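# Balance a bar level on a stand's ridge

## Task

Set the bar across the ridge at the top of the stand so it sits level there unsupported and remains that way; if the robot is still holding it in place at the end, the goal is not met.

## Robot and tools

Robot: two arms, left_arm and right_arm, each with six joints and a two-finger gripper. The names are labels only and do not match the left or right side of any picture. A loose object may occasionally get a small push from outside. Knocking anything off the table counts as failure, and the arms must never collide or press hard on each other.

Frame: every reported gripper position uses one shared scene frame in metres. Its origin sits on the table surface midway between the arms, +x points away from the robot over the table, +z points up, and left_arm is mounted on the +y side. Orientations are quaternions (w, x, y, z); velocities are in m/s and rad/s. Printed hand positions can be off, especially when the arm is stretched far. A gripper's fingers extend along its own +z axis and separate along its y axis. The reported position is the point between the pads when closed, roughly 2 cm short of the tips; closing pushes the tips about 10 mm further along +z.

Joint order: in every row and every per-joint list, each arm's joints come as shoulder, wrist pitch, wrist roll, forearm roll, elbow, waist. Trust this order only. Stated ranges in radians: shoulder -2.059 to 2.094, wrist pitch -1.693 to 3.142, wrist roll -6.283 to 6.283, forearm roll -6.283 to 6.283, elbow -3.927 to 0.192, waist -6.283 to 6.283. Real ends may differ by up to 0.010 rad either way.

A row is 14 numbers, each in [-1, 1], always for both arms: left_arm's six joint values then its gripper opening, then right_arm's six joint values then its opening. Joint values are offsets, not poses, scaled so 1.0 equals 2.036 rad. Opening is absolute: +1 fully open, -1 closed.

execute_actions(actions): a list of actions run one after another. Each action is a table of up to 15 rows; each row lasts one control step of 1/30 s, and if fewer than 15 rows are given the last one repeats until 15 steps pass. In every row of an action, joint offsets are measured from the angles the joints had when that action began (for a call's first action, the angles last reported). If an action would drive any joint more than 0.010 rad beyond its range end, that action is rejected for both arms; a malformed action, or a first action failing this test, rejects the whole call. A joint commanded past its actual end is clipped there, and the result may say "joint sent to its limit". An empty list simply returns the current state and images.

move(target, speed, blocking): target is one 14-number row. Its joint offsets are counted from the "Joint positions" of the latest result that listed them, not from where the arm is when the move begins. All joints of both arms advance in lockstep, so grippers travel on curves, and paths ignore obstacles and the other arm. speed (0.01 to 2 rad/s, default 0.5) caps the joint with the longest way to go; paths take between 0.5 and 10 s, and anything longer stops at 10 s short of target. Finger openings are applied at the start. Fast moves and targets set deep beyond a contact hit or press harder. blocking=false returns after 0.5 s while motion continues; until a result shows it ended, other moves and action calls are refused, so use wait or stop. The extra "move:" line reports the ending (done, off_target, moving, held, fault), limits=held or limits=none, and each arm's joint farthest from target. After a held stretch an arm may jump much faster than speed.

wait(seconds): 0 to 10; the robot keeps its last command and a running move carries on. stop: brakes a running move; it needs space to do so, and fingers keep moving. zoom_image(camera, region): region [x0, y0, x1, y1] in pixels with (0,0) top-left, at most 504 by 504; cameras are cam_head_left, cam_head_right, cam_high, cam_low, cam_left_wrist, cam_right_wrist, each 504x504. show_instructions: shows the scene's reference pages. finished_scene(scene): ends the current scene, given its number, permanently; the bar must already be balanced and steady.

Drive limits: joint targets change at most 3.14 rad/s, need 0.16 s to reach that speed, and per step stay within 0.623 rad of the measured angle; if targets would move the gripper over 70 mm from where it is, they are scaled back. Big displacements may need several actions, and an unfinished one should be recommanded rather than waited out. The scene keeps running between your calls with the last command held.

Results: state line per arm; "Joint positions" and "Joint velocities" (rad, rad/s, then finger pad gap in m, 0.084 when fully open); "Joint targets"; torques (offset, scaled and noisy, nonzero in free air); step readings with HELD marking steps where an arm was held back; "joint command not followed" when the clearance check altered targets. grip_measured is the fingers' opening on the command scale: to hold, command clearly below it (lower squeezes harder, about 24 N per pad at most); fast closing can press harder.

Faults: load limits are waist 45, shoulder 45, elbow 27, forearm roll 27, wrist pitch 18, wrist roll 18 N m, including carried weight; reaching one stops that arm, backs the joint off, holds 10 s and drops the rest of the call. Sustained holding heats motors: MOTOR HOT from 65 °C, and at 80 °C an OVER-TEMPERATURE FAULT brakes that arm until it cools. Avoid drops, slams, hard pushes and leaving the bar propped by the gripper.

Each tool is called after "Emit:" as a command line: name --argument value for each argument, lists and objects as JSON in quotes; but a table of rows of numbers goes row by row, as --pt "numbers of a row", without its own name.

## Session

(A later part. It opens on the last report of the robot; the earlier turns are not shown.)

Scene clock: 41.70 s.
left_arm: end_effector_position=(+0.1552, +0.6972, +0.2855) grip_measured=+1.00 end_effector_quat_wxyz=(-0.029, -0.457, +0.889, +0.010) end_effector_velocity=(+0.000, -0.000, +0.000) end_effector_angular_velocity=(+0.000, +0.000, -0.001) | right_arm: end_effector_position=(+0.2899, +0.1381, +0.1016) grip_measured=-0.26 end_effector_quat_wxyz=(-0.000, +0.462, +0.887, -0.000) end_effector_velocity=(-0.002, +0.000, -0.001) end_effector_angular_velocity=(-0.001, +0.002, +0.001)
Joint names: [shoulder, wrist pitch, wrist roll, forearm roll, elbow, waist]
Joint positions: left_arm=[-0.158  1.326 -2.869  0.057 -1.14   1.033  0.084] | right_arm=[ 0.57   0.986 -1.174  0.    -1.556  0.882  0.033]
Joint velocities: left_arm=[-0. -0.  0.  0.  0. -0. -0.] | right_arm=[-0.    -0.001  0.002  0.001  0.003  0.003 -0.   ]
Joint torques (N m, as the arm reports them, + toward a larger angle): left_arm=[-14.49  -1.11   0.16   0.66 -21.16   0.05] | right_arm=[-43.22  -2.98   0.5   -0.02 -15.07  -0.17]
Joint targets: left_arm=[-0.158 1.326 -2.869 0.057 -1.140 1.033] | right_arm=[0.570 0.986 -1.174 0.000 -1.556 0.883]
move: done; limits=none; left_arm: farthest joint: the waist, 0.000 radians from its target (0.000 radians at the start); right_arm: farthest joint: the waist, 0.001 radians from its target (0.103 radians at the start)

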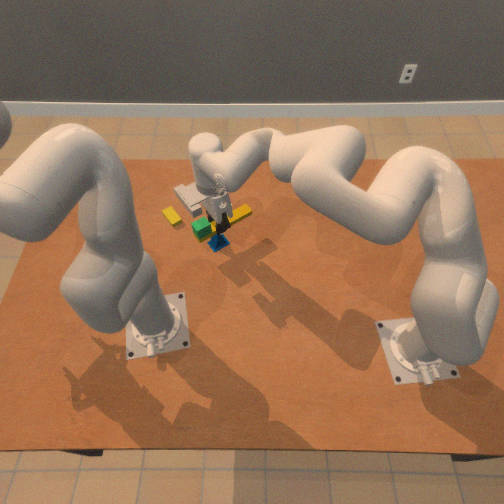

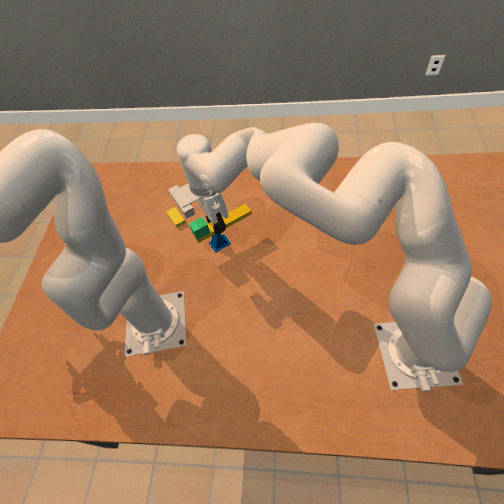

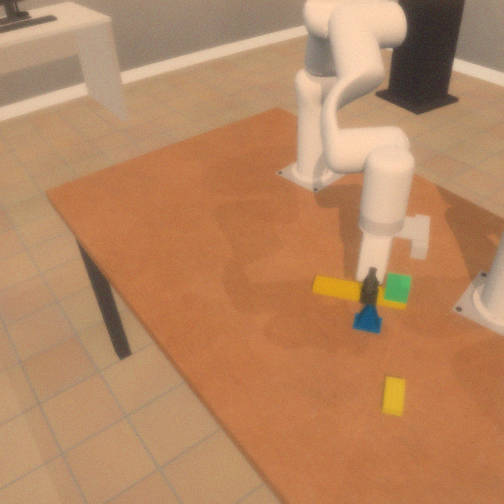

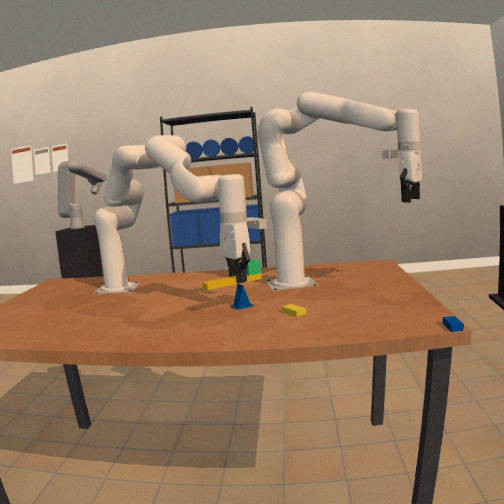

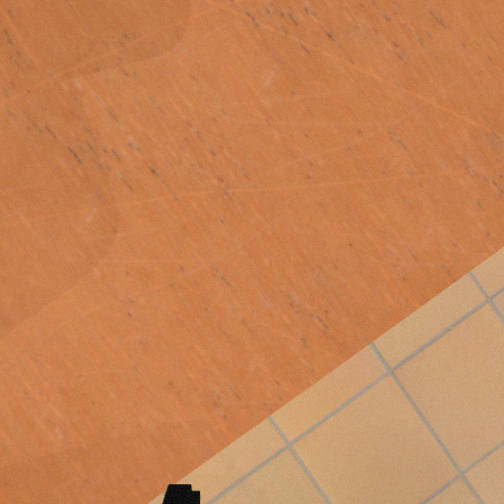

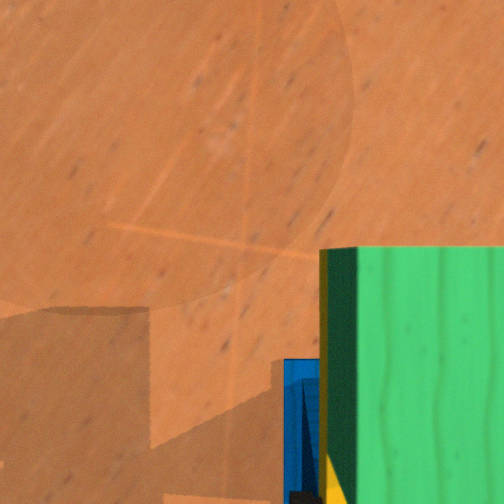

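Emit:
move --target '[0,0,0,0,0,0,1,0.0067,-0.0109,0,0,0.0042,0.0003,-1]' --speed 0.025

Emit:
zoom_image --camera "cam_low" --region '[195,240,285,320]'

Scene clock: 48.53 s.
left_arm: end_effector_position=(+0.1552, +0.6972, +0.2855) grip_measured=+1.00 end_effector_quat_wxyz=(-0.029, -0.457, +0.889, +0.010) end_effector_velocity=(-0.000, +0.000, +0.000) end_effector_angular_velocity=(+0.001, +0.000, +0.000) | right_arm: end_effector_position=(+0.2896, +0.1384, +0.0919) grip_measured=-0.26 end_effector_quat_wxyz=(-0.000, +0.461, +0.887, +0.000) end_effector_velocity=(+0.001, +0.001, +0.002) end_effector_angular_velocity=(+0.005, -0.002, +0.000)
Joint names: [shoulder, wrist pitch, wrist roll, forearm roll, elbow, waist]
Joint positions: left_arm=[-0.158  1.326 -2.869  0.057 -1.14   1.033  0.084] | right_arm=[ 0.584  0.964 -1.174  0.    -1.548  0.883  0.033]
Joint velocities: left_arm=[-0.     0.     0.     0.    -0.001  0.     0.   ] | right_arm=[-0.003 -0.002 -0.001  0.001 -0.001 -0.    -0.   ]
Joint torques (N m, as the arm reports them, + toward a larger angle): left_arm=[-14.6   -1.22   0.24   0.47 -21.11   0.  ] | right_arm=[-42.85  -2.96   0.43   0.04 -14.64  -0.15]
Joint targets: left_arm=[-0.158 1.326 -2.869 0.057 -1.140 1.033] | right_arm=[0.584 0.964 -1.174 0.000 -1.547 0.883]
move: done; limits=none; left_arm: farthest joint: the waist, 0.000 radians from its target (0.000 radians at the start); right_arm: farthest joint: the waist, 0.000 radians from its target (0.000 radians at the start)

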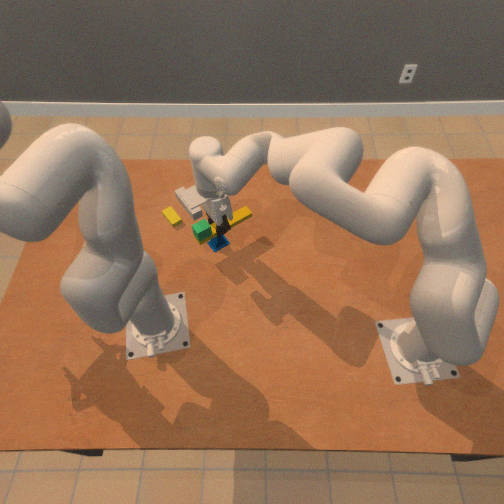

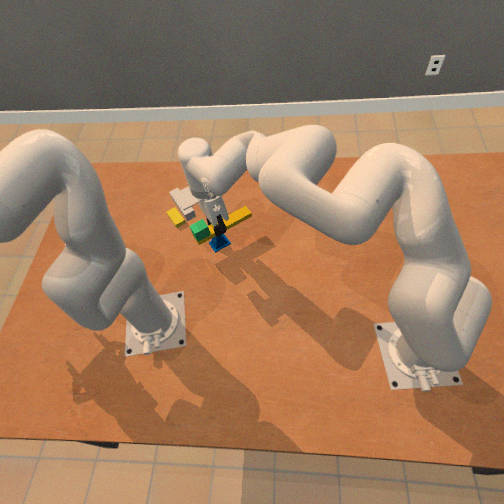

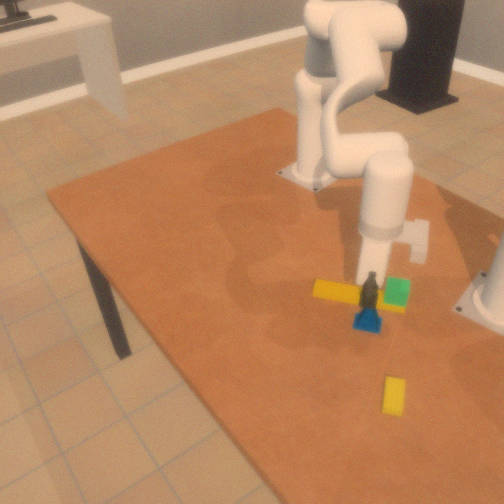

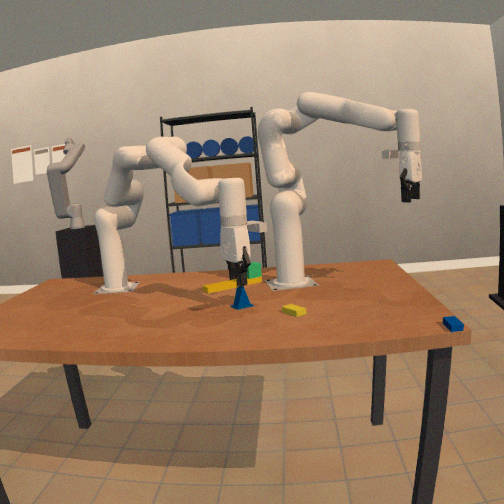

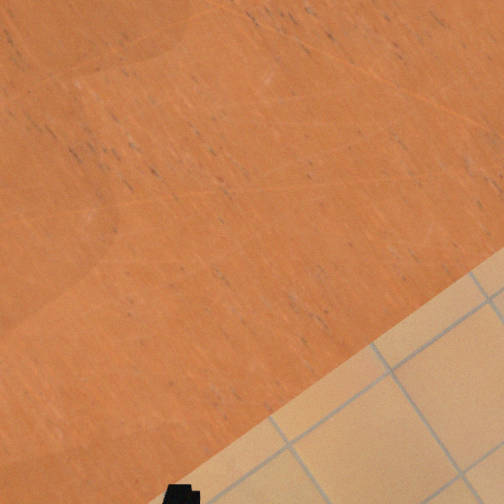

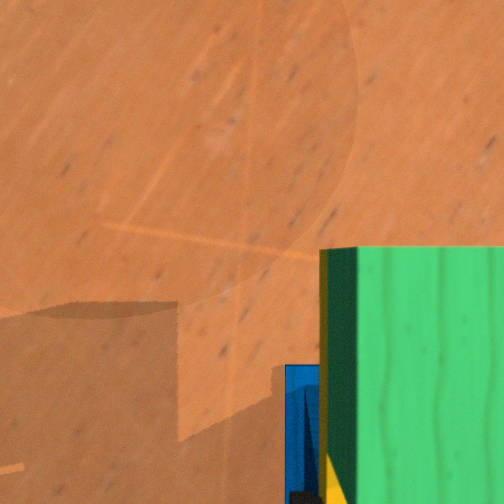

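Region (195, 240, 285, 320) of cam_low's 504x504 image, scaled by 5.600, with more detail than that image has.

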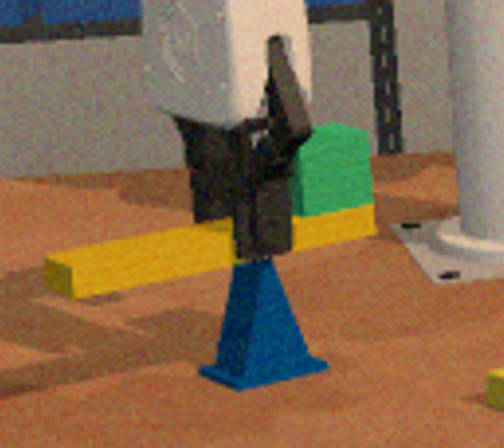

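Just touching.

Emit:
execute_actions --actions '[[[0,0,0,0,0,0,1,0.0005,-0.0008,0,0,0.0003,0,-0.35]],[[0,0,0,0,0,0,1,0,0,0,0,0,0,-0.25],[0,0,0,0,0,0,1,0,0,0,0,0,0,-0.2],[0,0,0,0,0,0,1,0,0,0,0,0,0,-0.15],[0,0,0,0,0,0,1,0,0,0,0,0,0,-0.1],[0,0,0,0,0,0,1,0,0,0,0,0,0,0.3]]]'

Emit:
move --target '[0,0,0,0,0,0,1,-0.06,0.1,0,0,-0.04,0,0.3]' --speed 0.3

Emit:
wait --seconds 3

Scene clock: 55.17 s.
left_arm: end_effector_position=(+0.1552, +0.6972, +0.2855) grip_measured=+1.00 end_effector_quat_wxyz=(-0.029, -0.457, +0.889, +0.010) end_effector_velocity=(-0.000, +0.000, +0.000) end_effector_angular_velocity=(+0.001, +0.001, -0.001) | right_arm: end_effector_position=(+0.2897, +0.1385, +0.0913) grip_measured=+0.29 end_effector_quat_wxyz=(-0.000, +0.461, +0.887, +0.000) end_effector_velocity=(+0.002, -0.002, +0.000) end_effector_angular_velocity=(-0.002, -0.001, -0.002)
Joint names: [shoulder, wrist pitch, wrist roll, forearm roll, elbow, waist]
Joint positions: left_arm=[-0.158  1.326 -2.869  0.057 -1.14   1.033  0.084] | right_arm=[ 0.584  0.962 -1.174  0.    -1.547  0.883  0.056]
Joint velocities: left_arm=[ 0.     0.     0.     0.001 -0.001 -0.    -0.   ] | right_arm=[-0.001  0.001 -0.001 -0.002  0.    -0.004  0.002]
Joint torques (N m, as the arm reports them, + toward a larger angle): left_arm=[-14.28  -1.12   0.12   0.55 -21.1    0.08] | right_arm=[-42.57  -2.9    0.54  -0.09 -14.39  -0.03]
Joint targets: left_arm=[-0.158 1.326 -2.869 0.057 -1.140 1.033] | right_arm=[0.584 0.963 -1.174 0.000 -1.547 0.883]
Step readings (joint positions; steps 1 to 15: 1st action; 16 to 30: 2nd action):
0: left_arm=[-0.158 1.326 -2.869 0.057 -1.140 1.033] | right_arm=[0.584 0.964 -1.174 0.000 -1.548 0.883]
1: left_arm=[-0.158 1.326 -2.869 0.057 -1.140 1.033] | right_arm=[0.584 0.964 -1.174 0.000 -1.548 0.883]
2: left_arm=[-0.158 1.326 -2.869 0.057 -1.140 1.033] | right_arm=[0.584 0.964 -1.174 0.000 -1.547 0.883]
4: left_arm=[-0.158 1.326 -2.869 0.057 -1.140 1.033] | right_arm=[0.584 0.963 -1.174 0.000 -1.548 0.883]
8: left_arm=[-0.158 1.326 -2.869 0.057 -1.140 1.033] | right_arm=[0.584 0.963 -1.174 0.000 -1.547 0.883]
15: left_arm=[-0.158 1.326 -2.869 0.057 -1.140 1.033] | right_arm=[0.584 0.963 -1.174 0.000 -1.547 0.883]
16: left_arm=[-0.158 1.326 -2.869 0.057 -1.140 1.033] | right_arm=[0.584 0.963 -1.174 0.000 -1.547 0.883]
17: left_arm=[-0.158 1.326 -2.869 0.057 -1.140 1.033] | right_arm=[0.584 0.963 -1.174 0.000 -1.547 0.883]
19: left_arm=[-0.158 1.326 -2.869 0.057 -1.140 1.033] | right_arm=[0.584 0.962 -1.174 0.000 -1.547 0.883]
23: left_arm=[-0.158 1.326 -2.869 0.057 -1.140 1.033] | right_arm=[0.586 0.962 -1.174 0.000 -1.545 0.883]
30: Joint positions above

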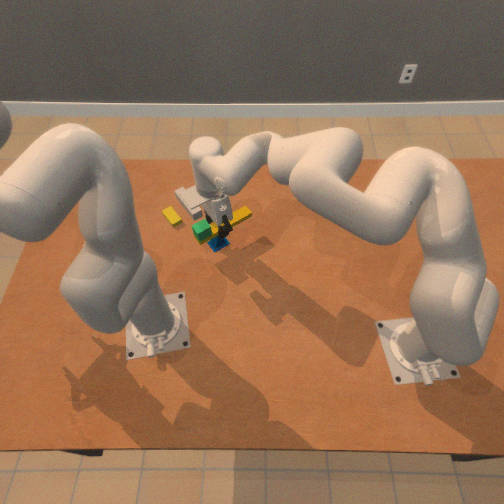

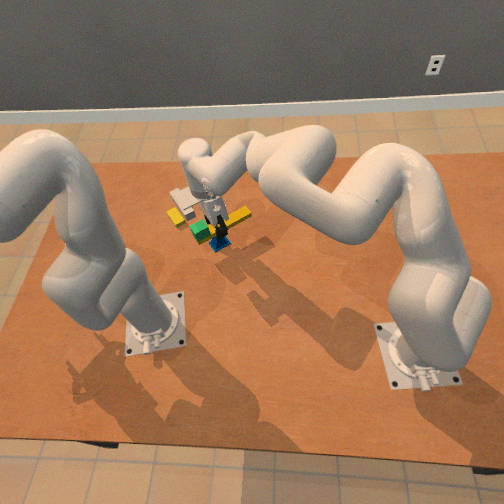

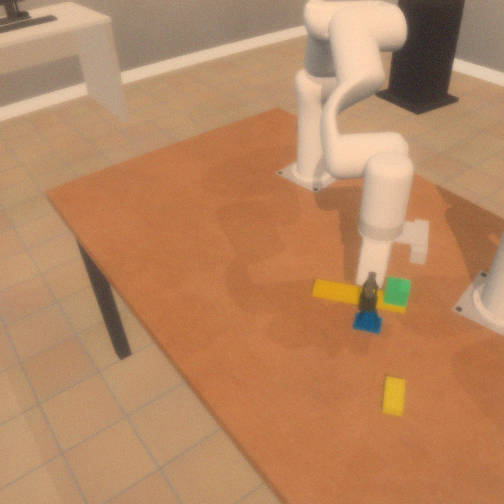

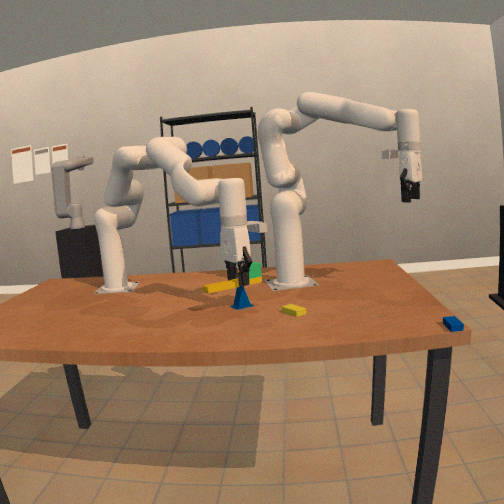

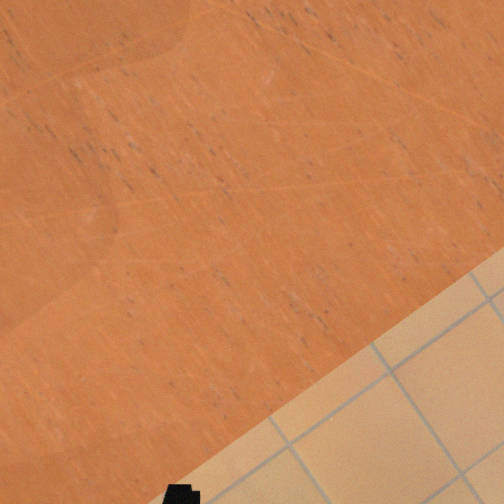

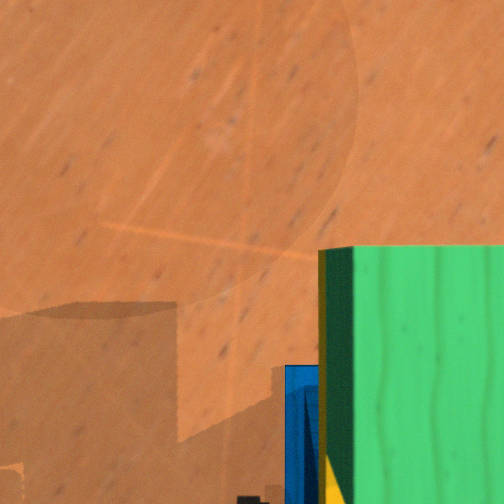

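Scene clock: 56.40 s.
left_arm: end_effector_position=(+0.1552, +0.6972, +0.2855) grip_measured=+1.00 end_effector_quat_wxyz=(-0.029, -0.457, +0.889, +0.010) end_effector_velocity=(-0.000, +0.000, +0.001) end_effector_angular_velocity=(+0.001, -0.000, -0.000) | right_arm: end_effector_position=(+0.2859, +0.1326, +0.1824) grip_measured=+0.29 end_effector_quat_wxyz=(-0.000, +0.461, +0.887, -0.000) end_effector_velocity=(+0.001, +0.002, +0.005) end_effector_angular_velocity=(+0.009, -0.004, -0.001)
Joint names: [shoulder, wrist pitch, wrist roll, forearm roll, elbow, waist]
Joint positions: left_arm=[-0.158  1.326 -2.869  0.057 -1.14   1.033  0.084] | right_arm=[ 0.463  1.166 -1.174  0.    -1.628  0.883  0.056]
Joint velocities: left_arm=[-0.001 -0.     0.     0.     0.    -0.     0.   ] | right_arm=[-0.004  0.001  0.     0.001 -0.006  0.    -0.   ]
Joint torques (N m, as the arm reports them, + toward a larger angle): left_arm=[-14.65  -1.09   0.11   0.43 -21.16   0.06] | right_arm=[-40.8   -2.9    0.49  -0.04 -15.12  -0.33]
Joint targets: left_arm=[-0.158 1.326 -2.869 0.057 -1.140 1.033] | right_arm=[0.462 1.166 -1.174 0.000 -1.629 0.883]
move: done; limits=none; left_arm: farthest joint: the waist, 0.000 radians from its target (0.000 radians at the start); right_arm: farthest joint: the shoulder, 0.001 radians from its target (0.123 radians at the start)

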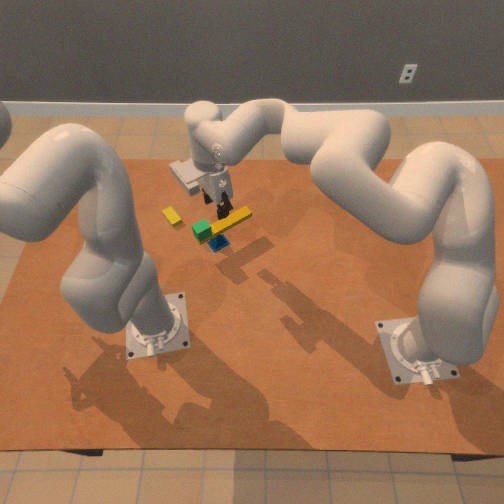

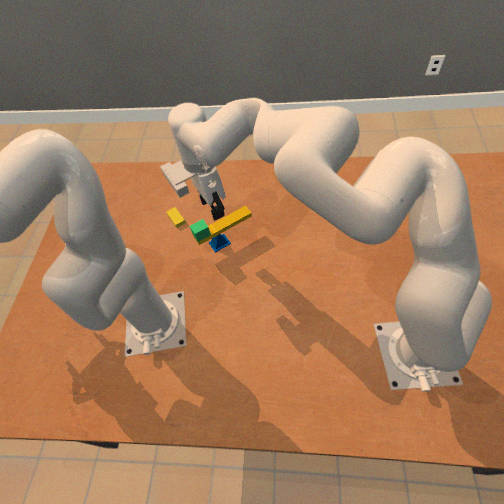

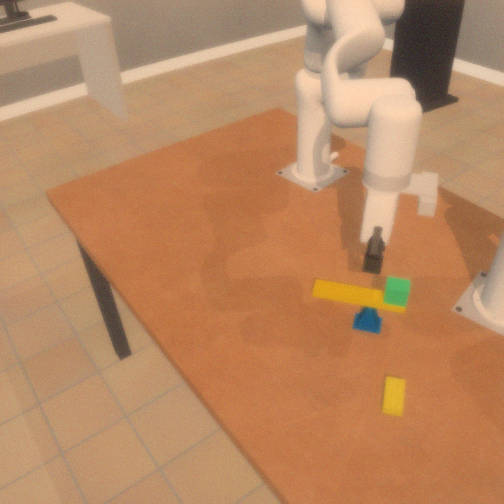

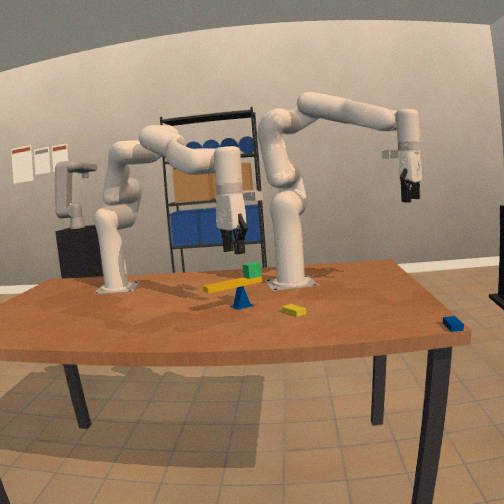

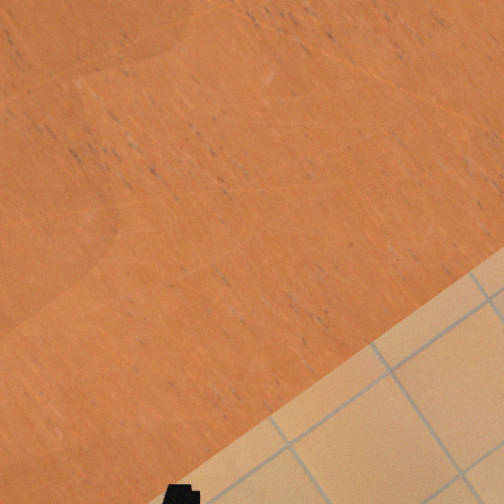

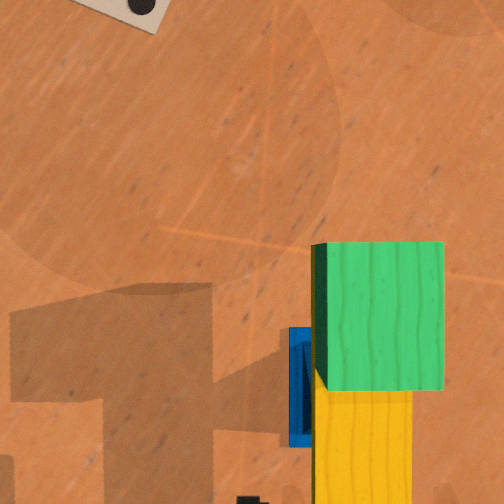

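Scene clock: 59.40 s.
left_arm: end_effector_position=(+0.1552, +0.6972, +0.2855) grip_measured=+1.00 end_effector_quat_wxyz=(-0.029, -0.457, +0.889, +0.010) end_effector_velocity=(+0.000, -0.000, -0.000) end_effector_angular_velocity=(-0.001, +0.000, -0.000) | right_arm: end_effector_position=(+0.2860, +0.1327, +0.1828) grip_measured=+0.29 end_effector_quat_wxyz=(-0.000, +0.461, +0.887, +0.000) end_effector_velocity=(-0.001, +0.000, -0.001) end_effector_angular_velocity=(-0.002, +0.001, +0.002)
Joint names: [shoulder, wrist pitch, wrist roll, forearm roll, elbow, waist]
Joint positions: left_arm=[-0.158  1.326 -2.869  0.057 -1.14   1.033  0.084] | right_arm=[ 0.462  1.166 -1.174  0.    -1.629  0.883  0.056]
Joint velocities: left_arm=[ 0. -0.  0. -0.  0. -0. -0.] | right_arm=[ 0.001 -0.     0.     0.     0.001  0.002  0.   ]
Joint torques (N m, as the arm reports them, + toward a larger angle): left_arm=[-14.36  -1.1    0.19   0.46 -21.17  -0.11] | right_arm=[-40.79  -2.94   0.45  -0.03 -15.2   -0.52]
Joint targets: left_arm=[-0.158 1.326 -2.869 0.057 -1.140 1.033] | right_arm=[0.462 1.166 -1.174 0.000 -1.629 0.883]
wait: 3.00 s; at rest by 0.17 s

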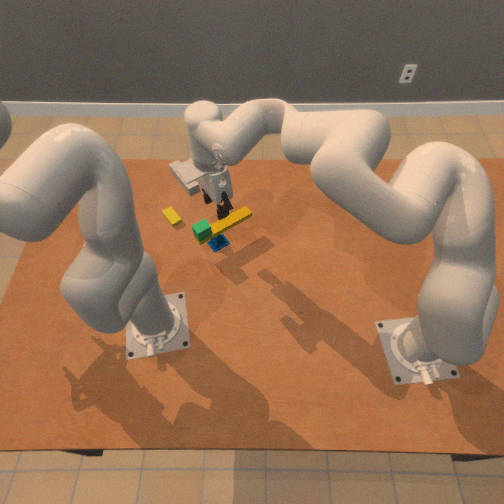

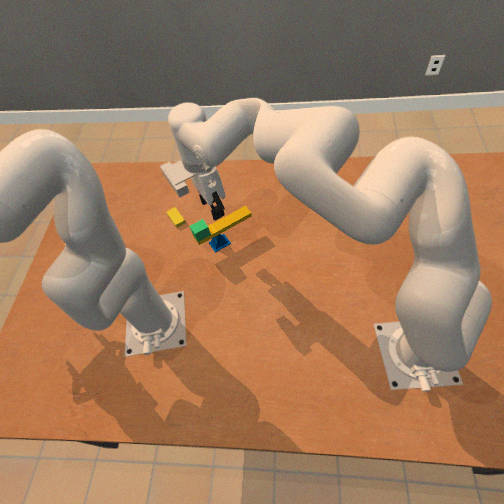

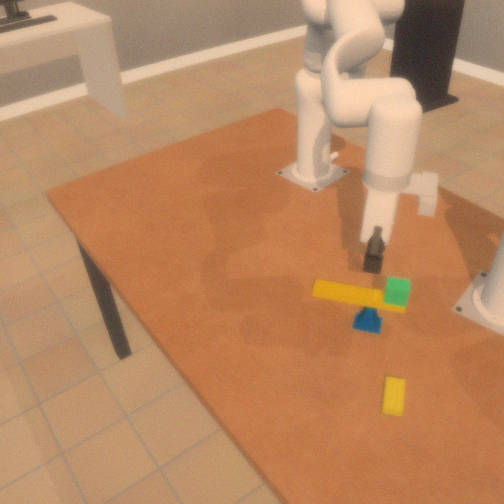

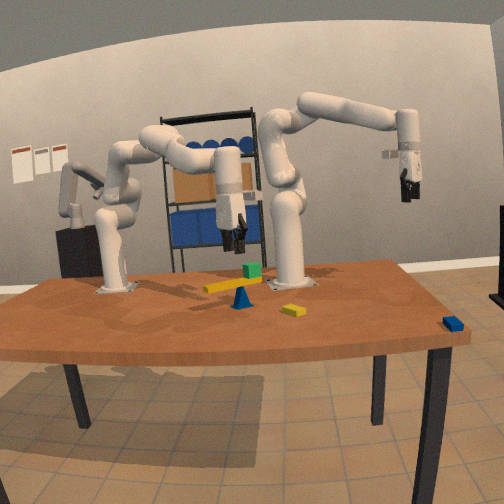

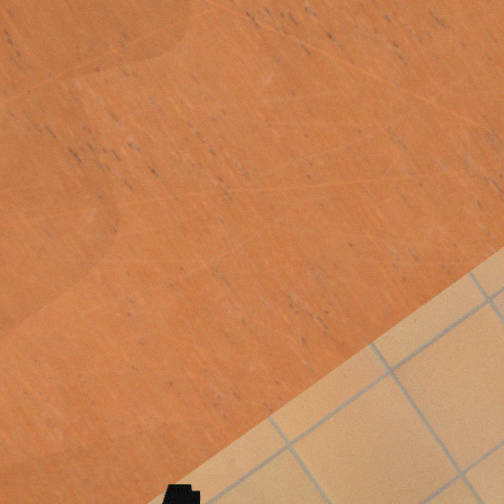

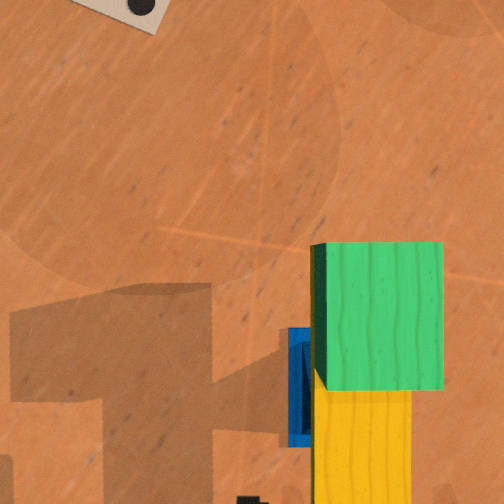

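Emit:
finished_scene --scene 2

The scene is finished: the task was done.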